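# Move the two end front-row drills onto the ledge

## Task

From the tray's front row, lift out the drill at the far left end and the drill at the far right end, and set both down on the ledge just in front of the tray. All remaining drills must stay seated in the tray. Both drills must rest there on their own, not held up by a gripper. At the end, open the grippers and pull the arms away.

## Robot and tools

Robot: two arms, left_arm and right_arm, each a six-joint arm ending in a parallel two-finger gripper. The fingers point along the gripper's own +z axis and close along its own y axis. The reported hand position is the point between the finger pads, roughly 1 cm short of the fingertips.

Frames: results give poses in a single scene frame. Its origin is on the table top midway between the arms, +x points out over the table, +z points up, and left_arm sits on the +y side (base near y=+0.362), right_arm on the -y side (base near y=-0.364). The arm names are not image sides. Positions are in metres, orientation as quaternion wxyz. Printed positions can be off, more so at long reach.

Command row: every motion command is one flat list of 14 numbers, each in [-1, 1]: dx, dy, dz, rx, ry, rz, opening for left_arm, then the same seven for right_arm. Both arms always appear, even if one stays still. dx..rz are an offset (not a pose) expressed in that gripper's own axes, measured from the gripper's pose at the start of the action (for a move, from the pose in the latest result that shows one). Scale: 1.0 equals 0.6 m for dx, dy, dz and 180 degrees for rx, ry, rz, which together form one rotation vector. Opening is absolute, not an offset: +1 is fully open (0.094 m), -1 is closed.

execute_actions(actions): a list of up to 15 actions; each action is a table of up to 15 rows, each row run for one 1/30 s step. If fewer than 15 rows are given, the last row repeats to fill the action. Every row in an action is an offset from that action's start pose, not from the row before. An empty list just returns state and images. Per step, the commanded pose is clipped to within 70 mm and 16 degrees of the measured pose, so large offsets may need several actions; after an action the arm drifts at most to its last clipped pose.

move(target, speed, blocking): drives each gripper in a straight line toward the pose given by one 14-number row (offsets as above). speed is the path's top speed in m/s, 0.002 to 0.5 (default 0.25); turning is capped at twice that in rad/s. Paths last 0.5 to 10 s and end together; the opening is sent at the start. Paths do not avoid obstacles or the other arm, and grippers can lag, stray or overshoot the speed, especially with an outstretched arm. Faster moves and targets further past a contact hit and press harder. With blocking=false the call returns after 0.5 s; check with wait(0), and use wait or stop before sending anything else. The result adds a move: line with the ending (done, off_target, moving, held, fault) and limits that acted (paced = pose clipped; held = a check blocked steps, after which the arm may jump ahead fast), plus each gripper's distance from its target.

wait(seconds): 0 to 10 s; arms keep their last command; returns early if a running move ends. stop(): brakes a running move; the arm needs stopping distance; fingers keep moving. zoom_image(camera, region): camera is cam_head_left or cam_head_right (504x504 each); region [x0, y0, x1, y1] in pixels from the top-left corner, at most 504 by 504. read_manual(section): only licence texts, no motion. finished_scene(scene): pass the current scene number to end it for good; only call once the drills rest on the ledge unaided and the grippers have released and backed off.

Results: a state line per arm with position and quat; Hand target lines showing where the controller now drives each gripper; grip_measured, the finger opening on the command scale (the last joint value is the opening in metres); step readings, where HELD with an arm label marks steps partly blocked. A pose unreachable line names an arm whose command was altered by the clearance check. FAULT lines report arm stops; MOTOR HOT warns from 85 °C, and at 100 °C an OVER-TEMPERATURE FAULT makes that arm drop what it holds and fall.

Practical points: arms tend to finish a centimetre or more low and sink under zero offsets; to hold an arm in place, send the offset back to its desired pose in the first call of a reply, then zeros, raising the aim if it still sags. To grip, command an opening about 0.03 below grip_measured for a firm hold, less for a lighter one; each finger pushes with roughly 50 to 62 N, and readings may be off by about 1 mm. Something may occasionally tug a held part or nudge a loose object, so grip firmly. The simulation keeps running while you write, holding your last command, and long holding of loads heats motors. Avoid dropping or slamming the drills, shoving hard, knocking other drills out of their seats, letting anything fall off the table (that fails the job), and letting the two arms collide or press on each other. Joint ranges (rad): waist -2.880..2.880, shoulder 0..3.142, elbow 0..3.019, wrist pitch -1.693..1.571, wrist yaw -1.571..1.571, wrist roll -2.094..2.094; the elbow stops just short of straight.

Each tool is called as name([rows], argument=value, ...), one row to a line, values as JSON.

## Session

execute_actions(actions=[])

Scene clock: 0.00 s.
left_arm: end_effector_position=(+0.5711, +0.3155, +0.2732) grip_measured=+1.000 end_effector_quat_wxyz=(+0.026, -0.266, +0.963, +0.021) | right_arm: end_effector_position=(+0.2376, -0.1654, +0.2335) grip_measured=+1.000 end_effector_quat_wxyz=(+0.052, -0.215, +0.820, +0.528)
Joint positions: left_arm=[-0.229  1.837  1.944 -1.644 -0.057 -0.636  0.094] | right_arm=[ 0.21   0.893  0.665 -1.224 -1.116 -0.222  0.094]
Joint velocities: left_arm=[-0.005 -0.005  0.032 -0.002 -0.081  0.007  0.   ] | right_arm=[ 0.005  0.005 -0.012 -0.007 -0.022 -0.11   0.   ]
Motor temperatures (°C, as the motors report them): left_arm=[24 21 23 23 24 22] | right_arm=[23 23 24 25 24 24]
Hand target (left_arm): +0.577, +0.315, +0.282; +0.037, -0.267, +0.963, +0.016
Hand target (right_arm): +0.245, -0.164, +0.246; +0.067, -0.223, +0.817, +0.528

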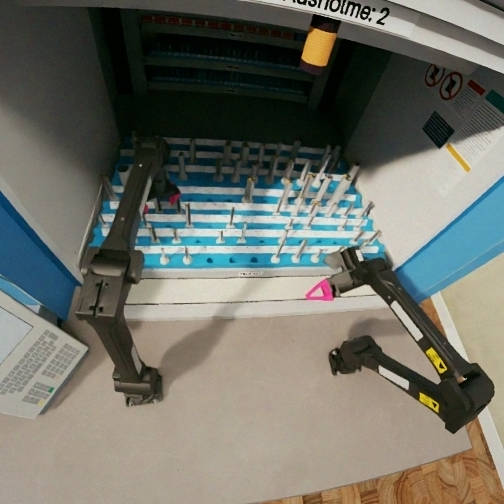

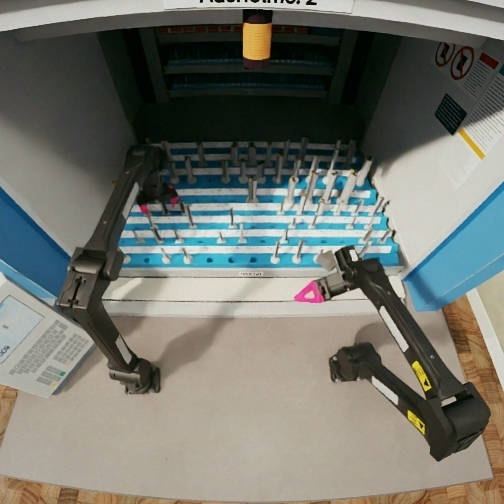

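zoom_image(camera="cam_head_left", region=[70, 130, 410, 330])

zoom_image(camera="cam_head_right", region=[70, 130, 410, 330])

Region (70, 130, 410, 330) of cam_head_left's 504x504 image, scaled by 1.482, with more detail than that image has; it fills the top 296 rows of this view, and the rest is white.

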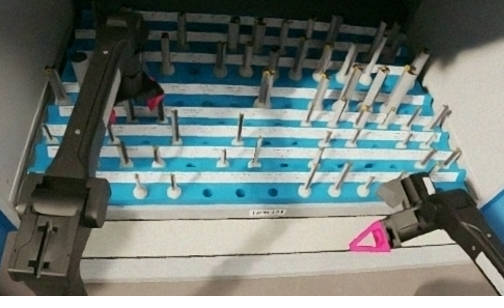

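Region (70, 130, 410, 330) of cam_head_right's 504x504 image, scaled by 1.482, with more detail than that image has; it fills the top 296 rows of this view, and the rest is white.

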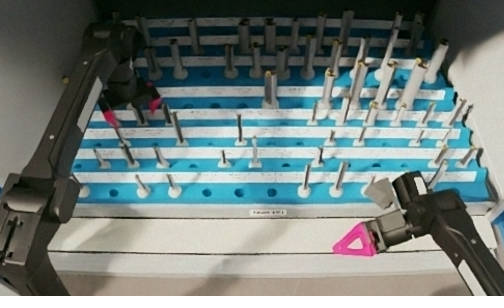

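move(target=[0.526,0.48,-0.083,0,0,0,1, 0.18,0.082,0.028,0,0,0,1], speed=0.25)

zoom_image(camera="cam_head_left", region=[70, 130, 410, 330])

zoom_image(camera="cam_head_right", region=[70, 130, 410, 330])

Scene clock: 16.73 s.
left_arm: end_effector_position=(+0.1487, +0.3905, +0.3264) grip_measured=+1.000 end_effector_quat_wxyz=(+0.183, -0.262, +0.948, -0.004) | right_arm: end_effector_position=(+0.1162, -0.1659, +0.2368) grip_measured=+1.000 end_effector_quat_wxyz=(+0.045, -0.212, +0.821, +0.529)
Joint positions: left_arm=[ 0.018  0.521  1.005 -1.688 -0.036 -0.383  0.094] | right_arm=[ 0.458  0.341  0.483 -1.172 -1.036  0.271  0.094]
Joint velocities: left_arm=[-0.005 -0.005  0.012  0.002 -0.066  0.007  0.   ] | right_arm=[-0.015 -0.005 -0.007 -0.007  0.022  0.037  0.   ]
Motor temperatures (°C, as the motors report them): left_arm=[24 22 26 23 24 22] | right_arm=[23 23 27 25 24 24]
Hand target (left_arm): +0.149, +0.391, +0.318; +0.168, -0.258, +0.951, -0.001
Hand target (right_arm): +0.118, -0.164, +0.238; +0.051, -0.215, +0.819, +0.530
Off the commanded pose (left_arm): 0.017 m, 18 deg; orientation clipped at the last step of the last action.
Off the commanded pose (right_arm): 0.003 m, 1 deg.
joint sent to its limit (left arm) — the command would take joint 4 (wrist pitch) past its lower limit, so that joint was sent only as far as its limit.
move: off_target (left_arm); limits=paced

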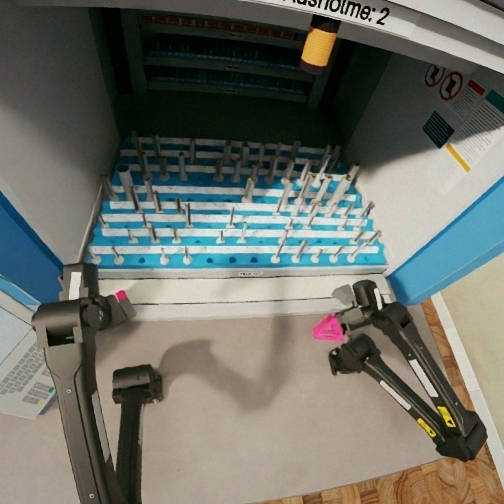

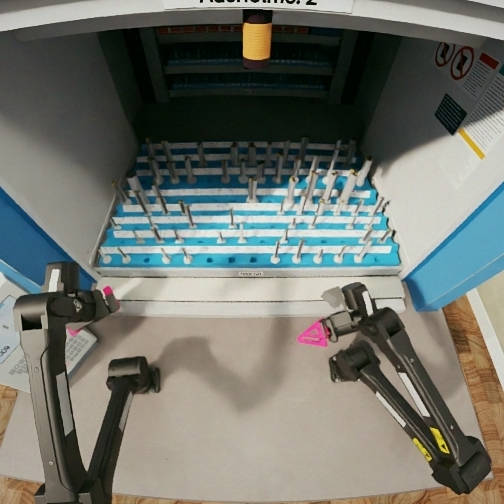

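Region (70, 130, 410, 330) of cam_head_left's 504x504 image, scaled by 1.482, with more detail than that image has; it fills the top 296 rows of this view, and the rest is white.

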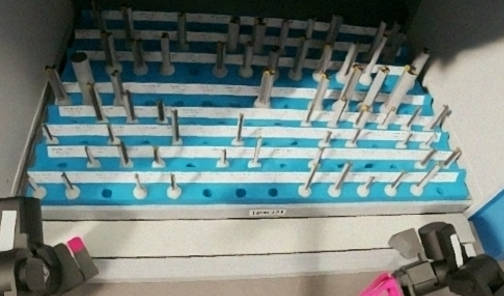

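Region (70, 130, 410, 330) of cam_head_right's 504x504 image, scaled by 1.482, with more detail than that image has; it fills the top 296 rows of this view, and the rest is white.

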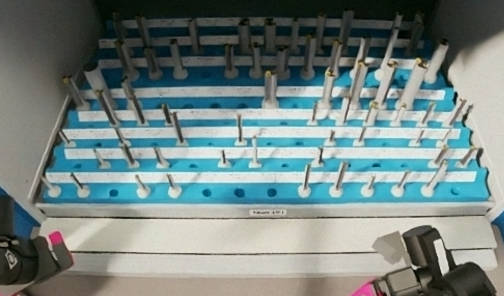

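zoom_image(camera="cam_head_left", region=[70, 220, 190, 320])

zoom_image(camera="cam_head_right", region=[70, 220, 190, 320])

zoom_image(camera="cam_head_left", region=[290, 220, 410, 320])

zoom_image(camera="cam_head_right", region=[290, 220, 410, 320])

Region (70, 220, 190, 320) of cam_head_left's 504x504 image, scaled by 4.200, with more detail than that image has.

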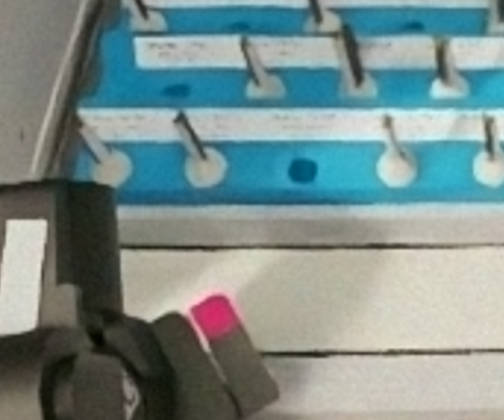

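Region (70, 220, 190, 320) of cam_head_right's 504x504 image, scaled by 4.200, with more detail than that image has.

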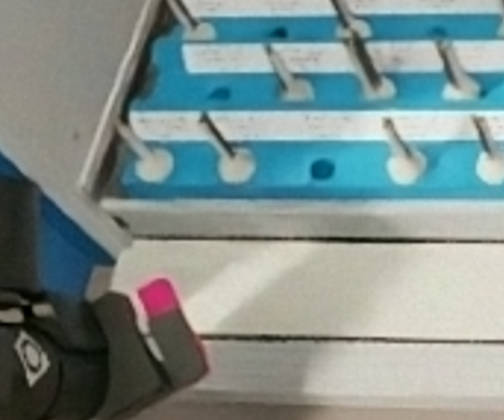

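Region (290, 220, 410, 320) of cam_head_left's 504x504 image, scaled by 4.200, with more detail than that image has.

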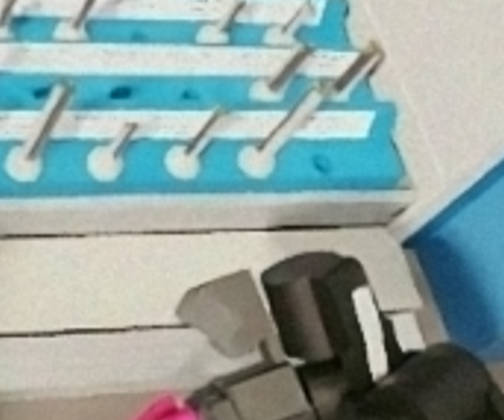

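Region (290, 220, 410, 320) of cam_head_right's 504x504 image, scaled by 4.200, with more detail than that image has.

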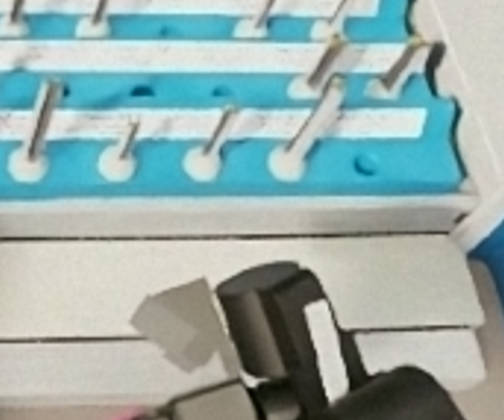

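move(target=[-0.432,0.0155,0.24,-0.0178,-0.2477,0.0306,0, -0.374,-0.248,-0.468,0.412,-0.296,-0.054,0], speed=0.25)

zoom_image(camera="cam_head_left", region=[40, 170, 190, 300])

zoom_image(camera="cam_head_right", region=[40, 170, 190, 300])

zoom_image(camera="cam_head_left", region=[290, 170, 440, 300])

zoom_image(camera="cam_head_right", region=[290, 170, 440, 300])

Scene clock: 106.00 s.
left_arm: end_effector_position=(+0.4009, +0.5407, +0.2898) grip_measured=+0.002 end_effector_quat_wxyz=(+0.526, -0.198, +0.816, +0.131) | right_arm: end_effector_position=(+0.4126, -0.4034, +0.2796) grip_measured=+0.002 end_effector_quat_wxyz=(+0.513, +0.030, +0.857, -0.034)
Joint positions: left_arm=[ 0.252  0.912  0.7   -0.213 -0.09  -0.034  0.047] | right_arm=[-0.115  0.672  0.61  -0.43  -0.007 -0.036  0.047]
Joint velocities: left_arm=[-0.005 -0.024  0.017  0.007 -0.066  0.007 -0.001] | right_arm=[-0.005  0.005 -0.007  0.002  0.037 -0.066 -0.   ]
Motor temperatures (°C, as the motors report them): left_arm=[24 21 26 23 24 22] | right_arm=[23 23 29 25 24 24]
Hand target (left_arm): +0.400, +0.547, +0.281; +0.521, -0.198, +0.818, +0.139
Hand target (right_arm): +0.419, -0.402, +0.298; +0.533, +0.029, +0.845, -0.034
Off the commanded pose (left_arm): 0.009 m, 1 deg.
Off the commanded pose (right_arm): 0.022 m, 4 deg.
move: off_target (right_arm)

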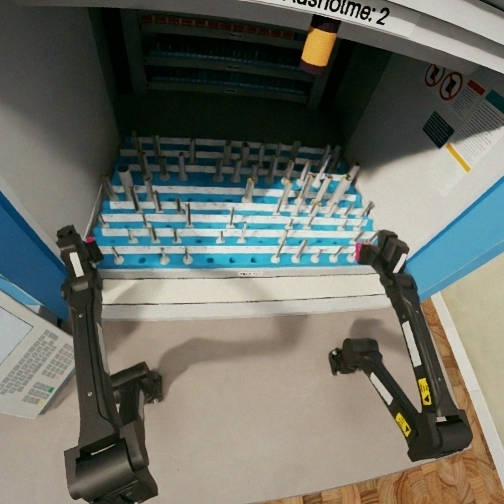

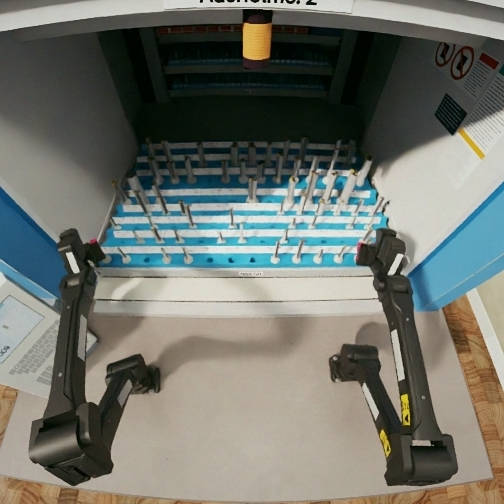

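Region (40, 170, 190, 300) of cam_head_left's 504x504 image, scaled by 3.360, with more detail than that image has; it fills the top 437 rows of this view, and the rest is white.

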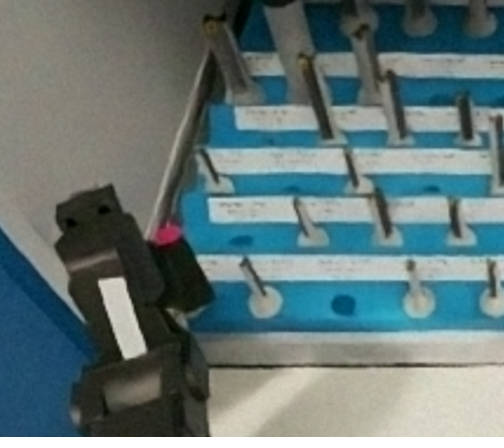

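Region (40, 170, 190, 300) of cam_head_right's 504x504 image, scaled by 3.360, with more detail than that image has; it fills the top 437 rows of this view, and the rest is white.

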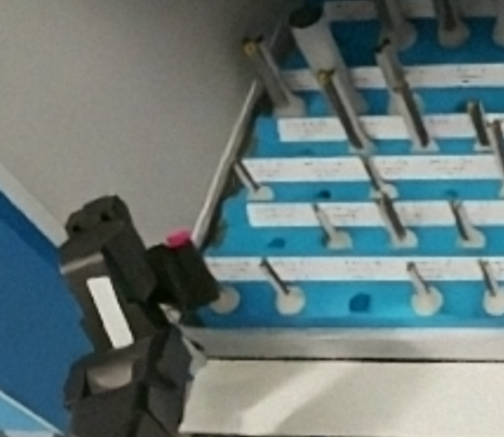

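Region (290, 170, 440, 300) of cam_head_left's 504x504 image, scaled by 3.360, with more detail than that image has; it fills the top 437 rows of this view, and the rest is white.

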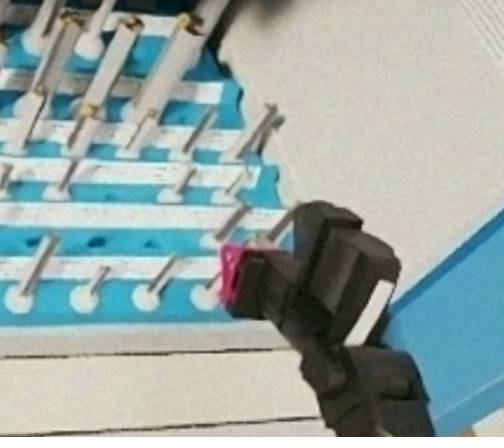

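Region (290, 170, 440, 300) of cam_head_right's 504x504 image, scaled by 3.360, with more detail than that image has; it fills the top 437 rows of this view, and the rest is white.

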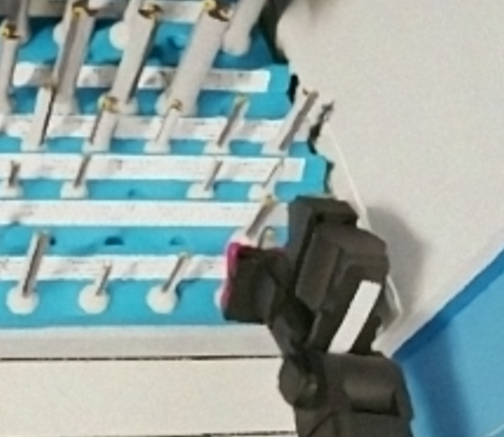

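move(target=[0.1445,-0.029,-0.0355,0.338,0.2457,0.5213,0, 0.129,-0.003,-0.03,-0.0078,0.3438,0.005,0], speed=0.3)

zoom_image(camera="cam_head_left", region=[40, 190, 190, 320])

zoom_image(camera="cam_head_right", region=[40, 190, 190, 320])

zoom_image(camera="cam_head_left", region=[290, 190, 440, 320])

zoom_image(camera="cam_head_right", region=[290, 190, 440, 320])

Scene clock: 159.53 s.
left_arm: end_effector_position=(+0.3416, +0.4942, +0.2001) grip_measured=+0.002 end_effector_quat_wxyz=(+0.004, +0.630, +0.776, -0.020) | right_arm: end_effector_position=(+0.3451, -0.3974, +0.1948) grip_measured=+0.002 end_effector_quat_wxyz=(-0.022, +0.040, +0.999, +0.007)
Joint positions: left_arm=[ 0.249  1.337  1.155 -1.42   0.027  1.746  0.047] | right_arm=[-0.122  1.16   0.99  -1.447 -0.011 -0.036  0.047]
Joint velocities: left_arm=[-0.005 -0.005  0.002 -0.002 -0.037 -0.022 -0.001] | right_arm=[-0.015 -0.015  0.017  0.007  0.037  0.037 -0.   ]
Motor temperatures (°C, as the motors report them): left_arm=[24 21 28 24 24 22] | right_arm=[23 23 31 25 24 24]
Hand target (left_arm): +0.360, +0.499, +0.217; +0.011, +0.641, +0.768, -0.004
Hand target (right_arm): +0.360, -0.401, +0.217; +0.000, +0.042, +0.999, +0.007
Off the commanded pose (left_arm): 0.027 m, 3 deg.
Off the commanded pose (right_arm): 0.030 m, 3 deg.
move: off_target (left_arm, right_arm)

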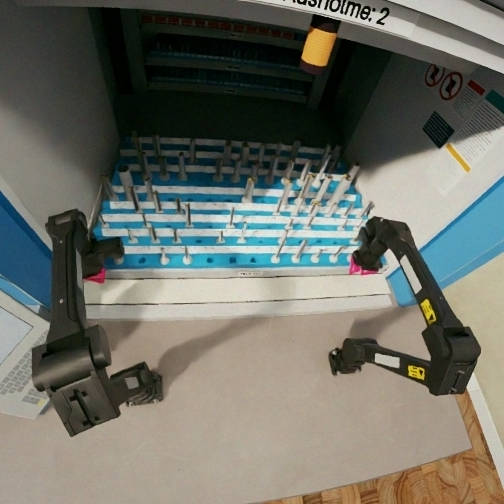

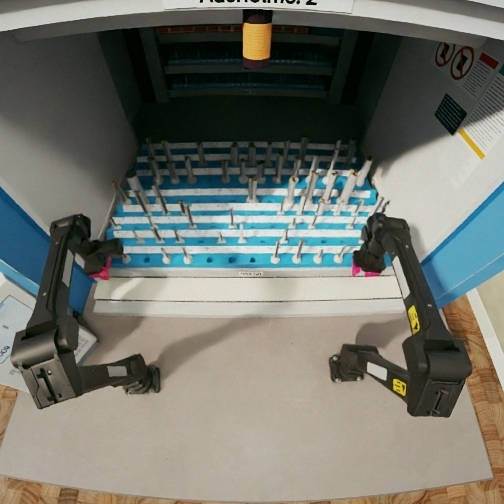

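Region (40, 190, 190, 320) of cam_head_left's 504x504 image, scaled by 3.360, with more detail than that image has; it fills the top 437 rows of this view, and the rest is white.

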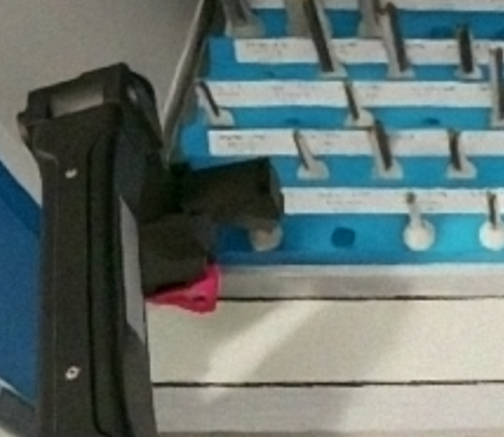

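Region (40, 190, 190, 320) of cam_head_right's 504x504 image, scaled by 3.360, with more detail than that image has; it fills the top 437 rows of this view, and the rest is white.

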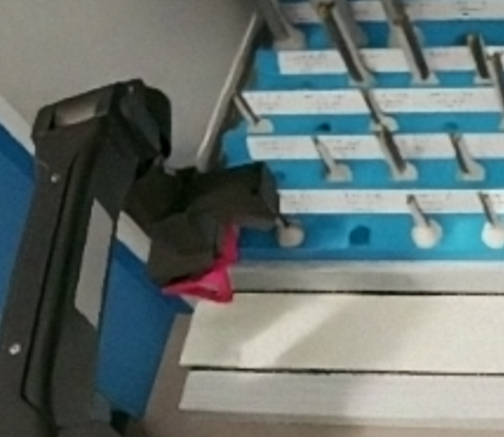

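Region (290, 190, 440, 320) of cam_head_left's 504x504 image, scaled by 3.360, with more detail than that image has; it fills the top 437 rows of this view, and the rest is white.

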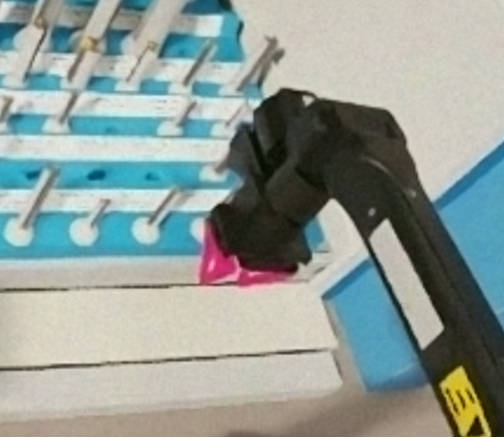

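Region (290, 190, 440, 320) of cam_head_right's 504x504 image, scaled by 3.360, with more detail than that image has; it fills the top 437 rows of this view, and the rest is white.

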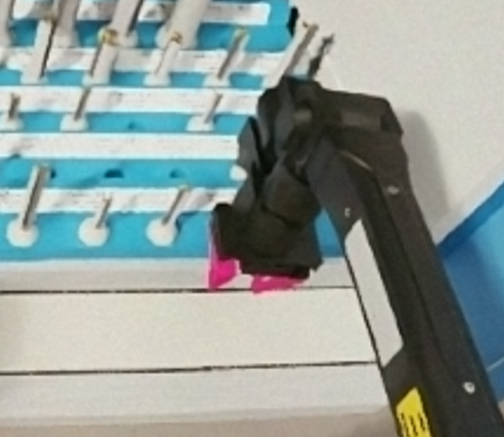

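move(target=[0.038,0.04,-0.119,0,0,0,0, -0.081,-0.022,-0.104,0,-0.014,0,0.4], speed=0.15)

move(target=[0.015,0.13,-0.01,0,0,0,0, 0,0,0,0,0,0,0.4], speed=0.15)

zoom_image(camera="cam_head_left", region=[50, 200, 160, 300])

zoom_image(camera="cam_head_right", region=[50, 200, 160, 300])

zoom_image(camera="cam_head_left", region=[310, 200, 420, 300])

zoom_image(camera="cam_head_right", region=[310, 200, 420, 300])

Scene clock: 203.73 s.
left_arm: end_effector_position=(+0.3506, +0.5134, +0.2589) grip_measured=+0.002 end_effector_quat_wxyz=(+0.001, +0.629, +0.777, -0.028) | right_arm: end_effector_position=(+0.3848, -0.4120, +0.2366) grip_measured=+0.398 end_effector_quat_wxyz=(-0.015, +0.042, +0.999, +0.007)
Joint positions: left_arm=[ 0.287  1.373  1.344 -1.591  0.027  1.78   0.047] | right_arm=[-0.151  1.247  1.172 -1.526 -0.011 -0.06   0.066]
Joint velocities: left_arm=[ 0.005  0.005 -0.007 -0.002  0.051  0.037 -0.   ] | right_arm=[-0.005  0.005 -0.002  0.007 -0.037 -0.022  0.   ]
Motor temperatures (°C, as the motors report them): left_arm=[24 22 32 23 24 22] | right_arm=[23 23 33 25 24 24]
Hand target (left_arm): +0.361, +0.523, +0.270; +0.004, +0.630, +0.776, -0.019
Hand target (right_arm): +0.395, -0.416, +0.254; -0.000, +0.040, +0.999, +0.006
Off the commanded pose (left_arm): 0.019 m, 1 deg.
Off the commanded pose (right_arm): 0.021 m, 2 deg.
move: off_target (left_arm, right_arm)

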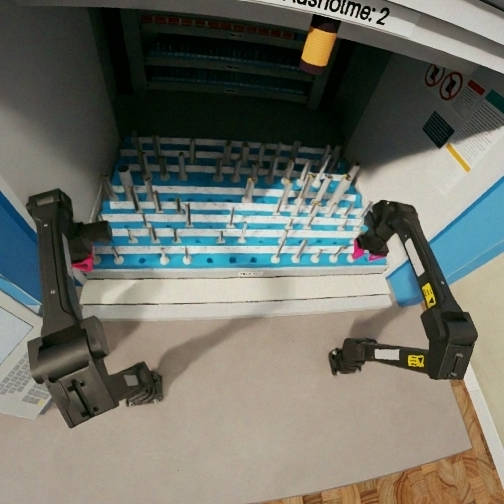

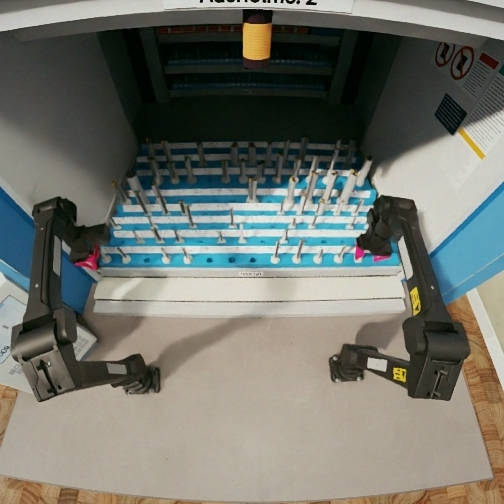

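Scene clock: 204.63 s.
left_arm: end_effector_position=(+0.4070, +0.5364, +0.2457) grip_measured=+0.002 end_effector_quat_wxyz=(-0.006, +0.630, +0.776, -0.041) | right_arm: end_effector_position=(+0.3848, -0.4120, +0.2366) grip_measured=+0.398 end_effector_quat_wxyz=(-0.015, +0.042, +0.999, +0.007)
Joint positions: left_arm=[ 0.282  1.552  1.5   -1.598  0.026  1.779  0.047] | right_arm=[-0.151  1.247  1.172 -1.526 -0.011 -0.06   0.066]
Joint velocities: left_arm=[ 0.005  0.005  0.002 -0.012  0.007 -0.037 -0.001] | right_arm=[ 0.005 -0.015 -0.002  0.002 -0.051  0.007 -0.001]
Motor temperatures (°C, as the motors report them): left_arm=[24 22 32 23 24 22] | right_arm=[23 23 32 25 24 24]
Hand target (left_arm): +0.424, +0.539, +0.260; +0.001, +0.629, +0.777, -0.027
Hand target (right_arm): +0.385, -0.412, +0.237; -0.015, +0.042, +0.999, +0.007
Off the commanded pose (left_arm): 0.024 m, 2 deg.
Off the commanded pose (right_arm): 0.000 m, 0 deg.
move: off_target (left_arm)

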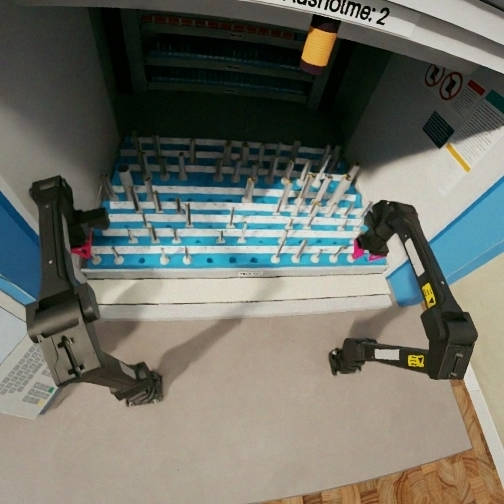

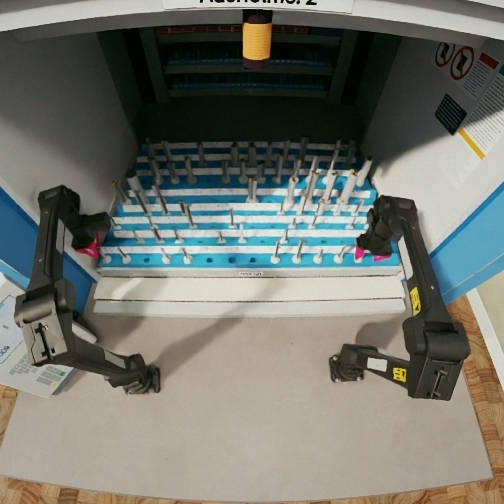

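Region (50, 200, 160, 300) of cam_head_left's 504x504 image, scaled by 4.582, with more detail than that image has; it fills the top 458 rows of this view, and the rest is white.

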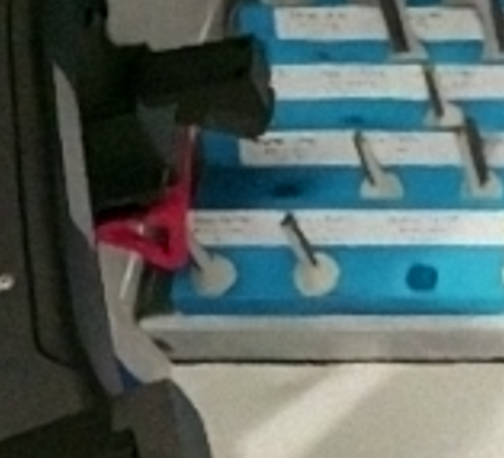

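Region (50, 200, 160, 300) of cam_head_right's 504x504 image, scaled by 4.582, with more detail than that image has; it fills the top 458 rows of this view, and the rest is white.

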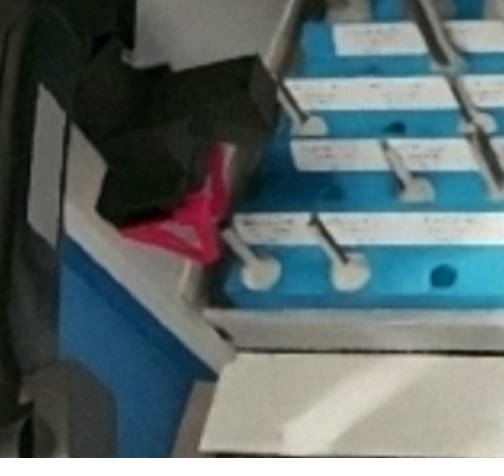

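Region (310, 200, 420, 300) of cam_head_left's 504x504 image, scaled by 4.582, with more detail than that image has; it fills the top 458 rows of this view, and the rest is white.

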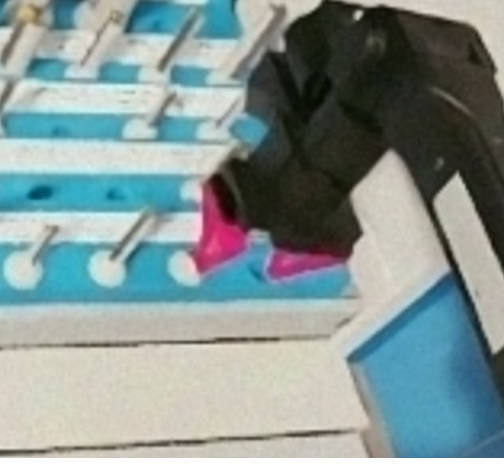

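Region (310, 200, 420, 300) of cam_head_right's 504x504 image, scaled by 4.582, with more detail than that image has; it fills the top 458 rows of this view, and the rest is white.

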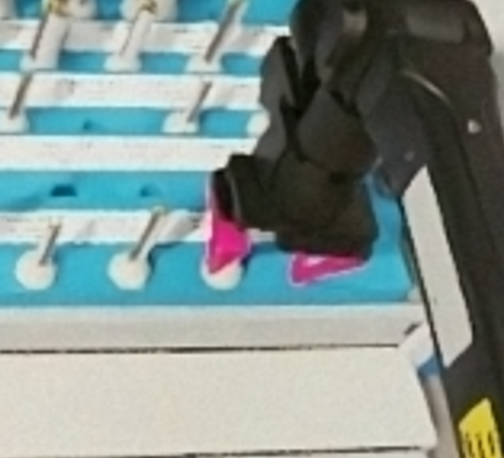

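move(target=[0.029,0.066,-0.023,-0.032,0.019,0,0, -0.01,0,-0.08,0,-0.015,0,0.4], speed=0.08)

move(target=[0,0,0,0,0,0,0, -0.085,0.005,-0.025,0,-0.01,0,0.4], speed=0.06)

zoom_image(camera="cam_head_left", region=[50, 200, 160, 300])

zoom_image(camera="cam_head_right", region=[50, 200, 160, 300])

zoom_image(camera="cam_head_left", region=[310, 200, 420, 300])

zoom_image(camera="cam_head_right", region=[310, 200, 420, 300])

Scene clock: 220.33 s.
left_arm: end_effector_position=(+0.4180, +0.5468, +0.2443) grip_measured=+0.002 end_effector_quat_wxyz=(-0.009, +0.632, +0.775, -0.008) | right_arm: end_effector_position=(+0.3832, -0.4117, +0.2587) grip_measured=+0.398 end_effector_quat_wxyz=(-0.017, +0.042, +0.999, +0.007)
Joint positions: left_arm=[ 0.28   1.553  1.5   -1.541 -0.009  1.779  0.047] | right_arm=[-0.151  1.244  1.227 -1.589 -0.011 -0.06   0.066]
Joint velocities: left_arm=[-0.005 -0.015  0.007 -0.002 -0.051  0.022  0.   ] | right_arm=[-0.005  0.005 -0.007  0.012 -0.007  0.037 -0.001]
Motor temperatures (°C, as the motors report them): left_arm=[24 22 32 23 24 22] | right_arm=[23 23 31 25 24 24]
Hand target (left_arm): +0.441, +0.562, +0.256; +0.001, +0.631, +0.776, +0.017
Hand target (right_arm): +0.392, -0.413, +0.284; +0.009, +0.042, +0.999, +0.006
Off the commanded pose (left_arm): 0.032 m, 3 deg.
Off the commanded pose (right_arm): 0.027 m, 3 deg.
move: off_target (left_arm, right_arm)

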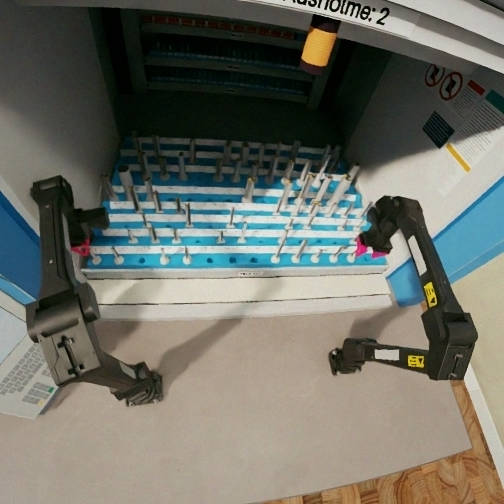

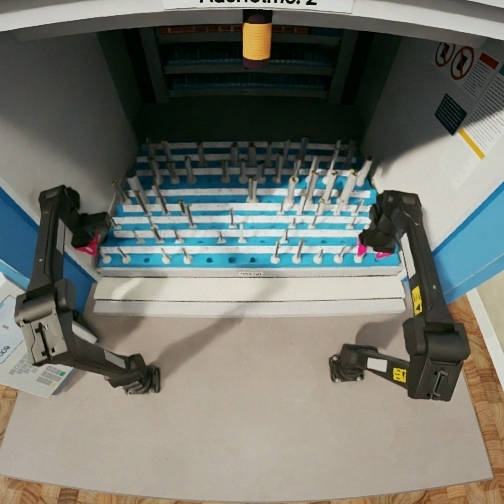

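Scene clock: 221.57 s.
left_arm: end_effector_position=(+0.4181, +0.5466, +0.2443) grip_measured=+0.002 end_effector_quat_wxyz=(-0.009, +0.632, +0.775, -0.008) | right_arm: end_effector_position=(+0.4153, -0.4147, +0.2512) grip_measured=+0.398 end_effector_quat_wxyz=(-0.033, +0.041, +0.999, +0.009)
Joint positions: left_arm=[ 0.28   1.553  1.5   -1.541 -0.009  1.779  0.047] | right_arm=[-0.146  1.349  1.301 -1.589 -0.011 -0.058  0.066]
Joint velocities: left_arm=[-0.005 -0.005 -0.002  0.007  0.022 -0.007 -0.   ] | right_arm=[-0.005 -0.005  0.007 -0.002  0.037 -0.037 -0.   ]
Motor temperatures (°C, as the motors report them): left_arm=[24 22 32 23 24 22] | right_arm=[23 23 31 25 24 24]
Hand target (left_arm): +0.418, +0.547, +0.244; -0.009, +0.631, +0.775, -0.008
Hand target (right_arm): +0.434, -0.414, +0.271; -0.001, +0.042, +0.999, +0.007
Off the commanded pose (left_arm): 0.000 m, 0 deg.
Off the commanded pose (right_arm): 0.028 m, 4 deg.
move: off_target (right_arm)

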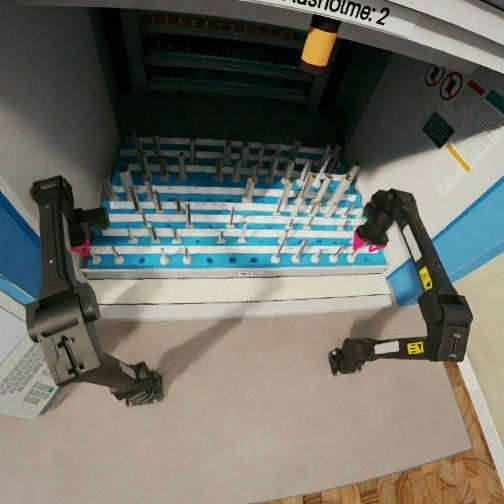

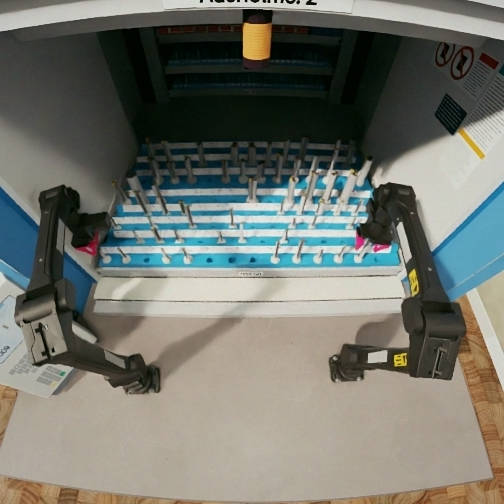

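Region (50, 200, 160, 300) of cam_head_left's 504x504 image, scaled by 4.582, with more detail than that image has; it fills the top 458 rows of this view, and the rest is white.

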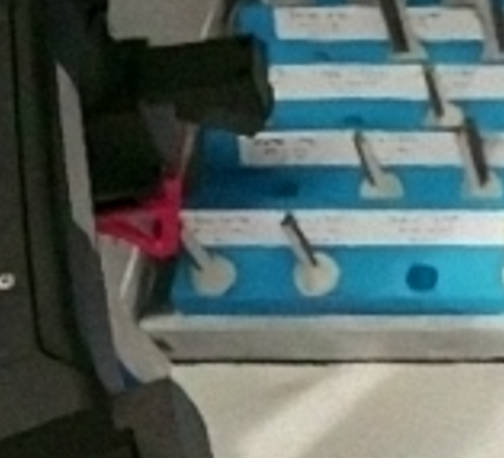

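Region (50, 200, 160, 300) of cam_head_right's 504x504 image, scaled by 4.582, with more detail than that image has; it fills the top 458 rows of this view, and the rest is white.

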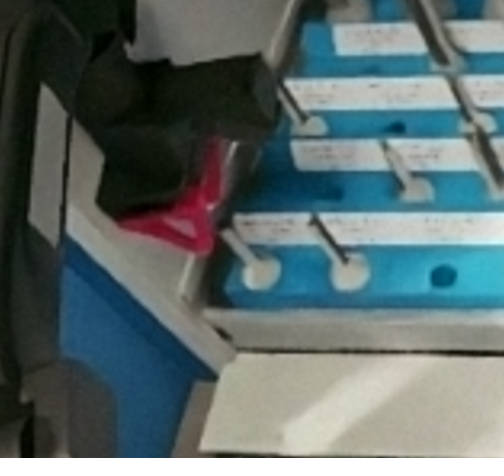

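Region (310, 200, 420, 300) of cam_head_left's 504x504 image, scaled by 4.582, with more detail than that image has; it fills the top 458 rows of this view, and the rest is white.

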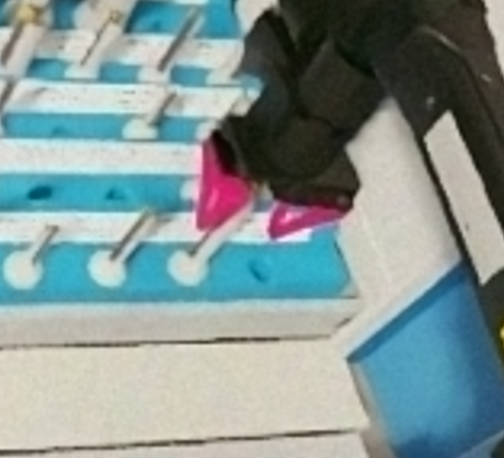

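Region (310, 200, 420, 300) of cam_head_right's 504x504 image, scaled by 4.582, with more detail than that image has; it fills the top 458 rows of this view, and the rest is white.

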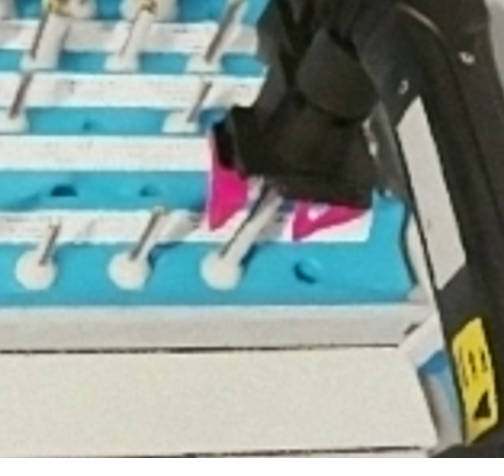

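move(target=[-0.031,-0.0165,-0.017,0,0,0,0, -0.043,0,-0.03,0,-0.033,0,0.4], speed=0.05)

Scene clock: 250.77 s.
left_arm: end_effector_position=(+0.4184, +0.5345, +0.2493) grip_measured=+0.002 end_effector_quat_wxyz=(-0.010, +0.633, +0.774, -0.008) | right_arm: end_effector_position=(+0.4256, -0.4161, +0.2507) grip_measured=+0.398 end_effector_quat_wxyz=(-0.012, +0.041, +0.999, +0.007)
Joint positions: left_arm=[ 0.255  1.542  1.5   -1.553 -0.009  1.757  0.047] | right_arm=[-0.146  1.349  1.301 -1.547 -0.012 -0.058  0.066]
Joint velocities: left_arm=[-0.015  0.005 -0.007 -0.007 -0.007 -0.007  0.001] | right_arm=[-0.005 -0.015  0.002  0.002 -0.037 -0.037 -0.   ]
Motor temperatures (°C, as the motors report them): left_arm=[24 22 29 23 24 22] | right_arm=[23 23 33 25 24 24]
Hand target (left_arm): +0.413, +0.526, +0.254; -0.009, +0.632, +0.775, -0.009
Hand target (right_arm): +0.441, -0.417, +0.268; +0.019, +0.041, +0.999, +0.006
Off the commanded pose (left_arm): 0.011 m, 0 deg.
Off the commanded pose (right_arm): 0.024 m, 4 deg.
move: off_target (left_arm, right_arm)

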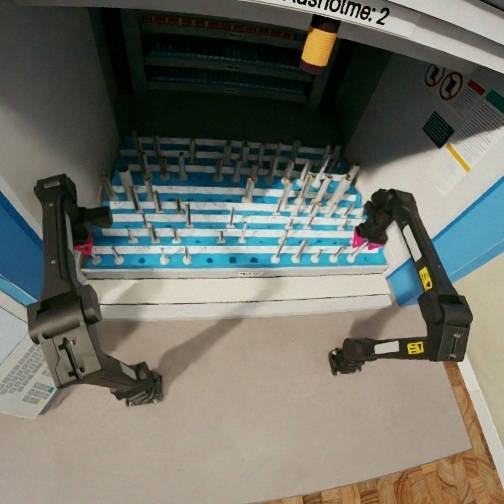

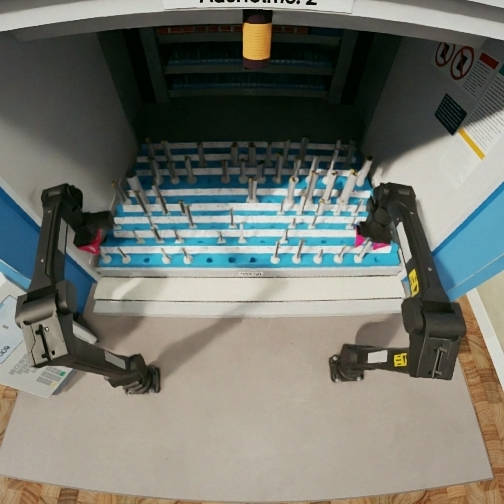

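move(target=[0,0,0.04,0,0,0,0, -0.02,0,-0.025,0,-0.01,0,-0.5], speed=0.04)

zoom_image(camera="cam_head_left", region=[60, 210, 140, 290])

zoom_image(camera="cam_head_right", region=[60, 210, 140, 290])

zoom_image(camera="cam_head_left", region=[320, 210, 400, 290])

zoom_image(camera="cam_head_right", region=[320, 210, 400, 290])

Scene clock: 255.27 s.
left_arm: end_effector_position=(+0.4185, +0.5345, +0.2316) grip_measured=+0.002 end_effector_quat_wxyz=(-0.008, +0.633, +0.774, -0.006) | right_arm: end_effector_position=(+0.4244, -0.4251, +0.2506) grip_measured=-0.498 end_effector_quat_wxyz=(-0.012, +0.051, +0.999, +0.002)
Joint positions: left_arm=[ 0.255  1.542  1.454 -1.502 -0.009  1.757  0.047] | right_arm=[-0.165  1.349  1.301 -1.546 -0.001 -0.057  0.024]
Joint velocities: left_arm=[-0.005 -0.024  0.032 -0.007  0.037  0.022 -0.001] | right_arm=[-0.015 -0.005 -0.017 -0.002 -0.066  0.022  0.   ]
Motor temperatures (°C, as the motors report them): left_arm=[24 22 29 23 24 22] | right_arm=[23 23 33 25 24 24]
Hand target (left_arm): +0.418, +0.535, +0.225; -0.010, +0.633, +0.774, -0.009
Hand target (right_arm): +0.437, -0.417, +0.265; +0.005, +0.041, +0.999, +0.006
Off the commanded pose (left_arm): 0.006 m, 0 deg.
Off the commanded pose (right_arm): 0.022 m, 2 deg.
move: off_target (right_arm)

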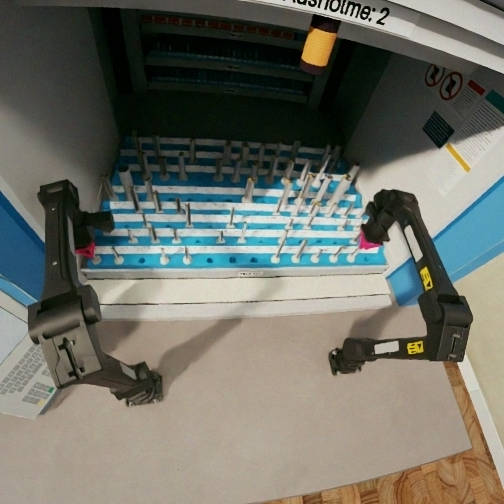

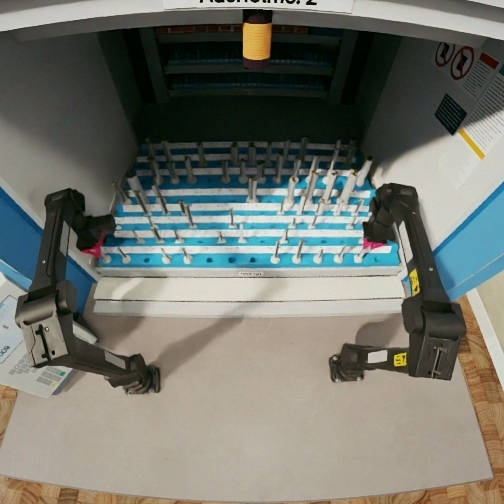

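Region (60, 210, 140, 290) of cam_head_left's 504x504 image, scaled by 6.300, with more detail than that image has.

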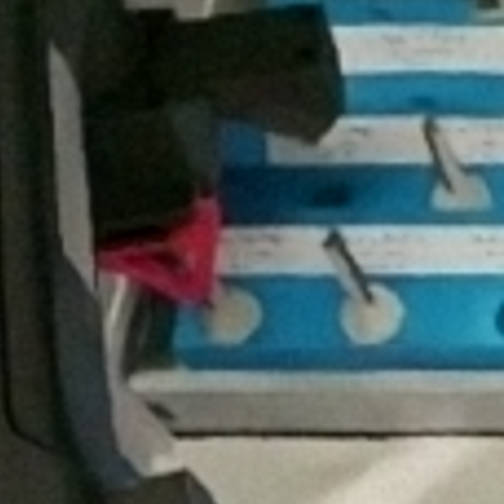

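Region (60, 210, 140, 290) of cam_head_right's 504x504 image, scaled by 6.300, with more detail than that image has.

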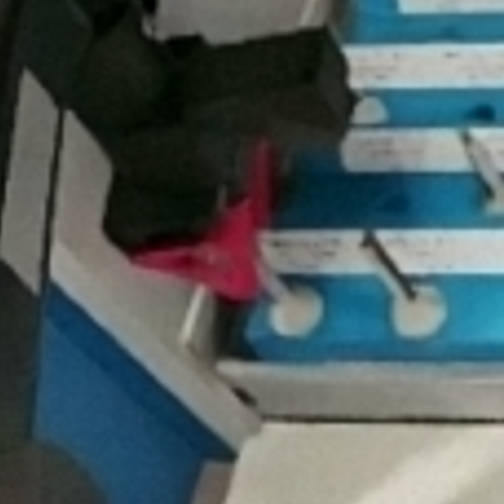

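Region (320, 210, 400, 290) of cam_head_left's 504x504 image, scaled by 6.300, with more detail than that image has.

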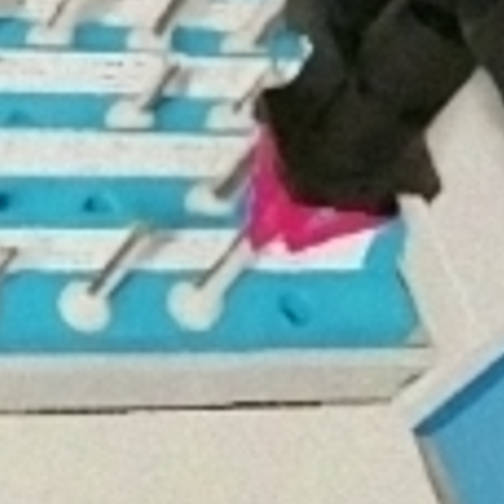

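Region (320, 210, 400, 290) of cam_head_right's 504x504 image, scaled by 6.300, with more detail than that image has.

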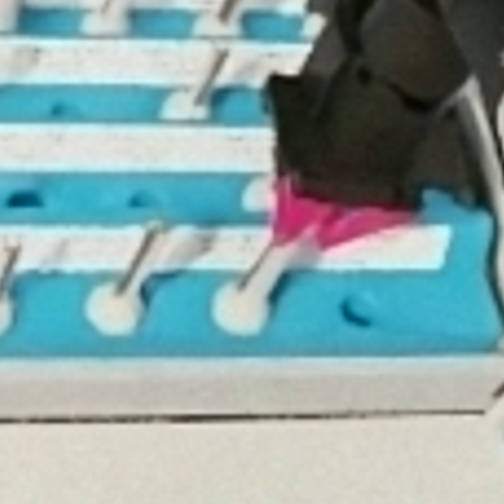

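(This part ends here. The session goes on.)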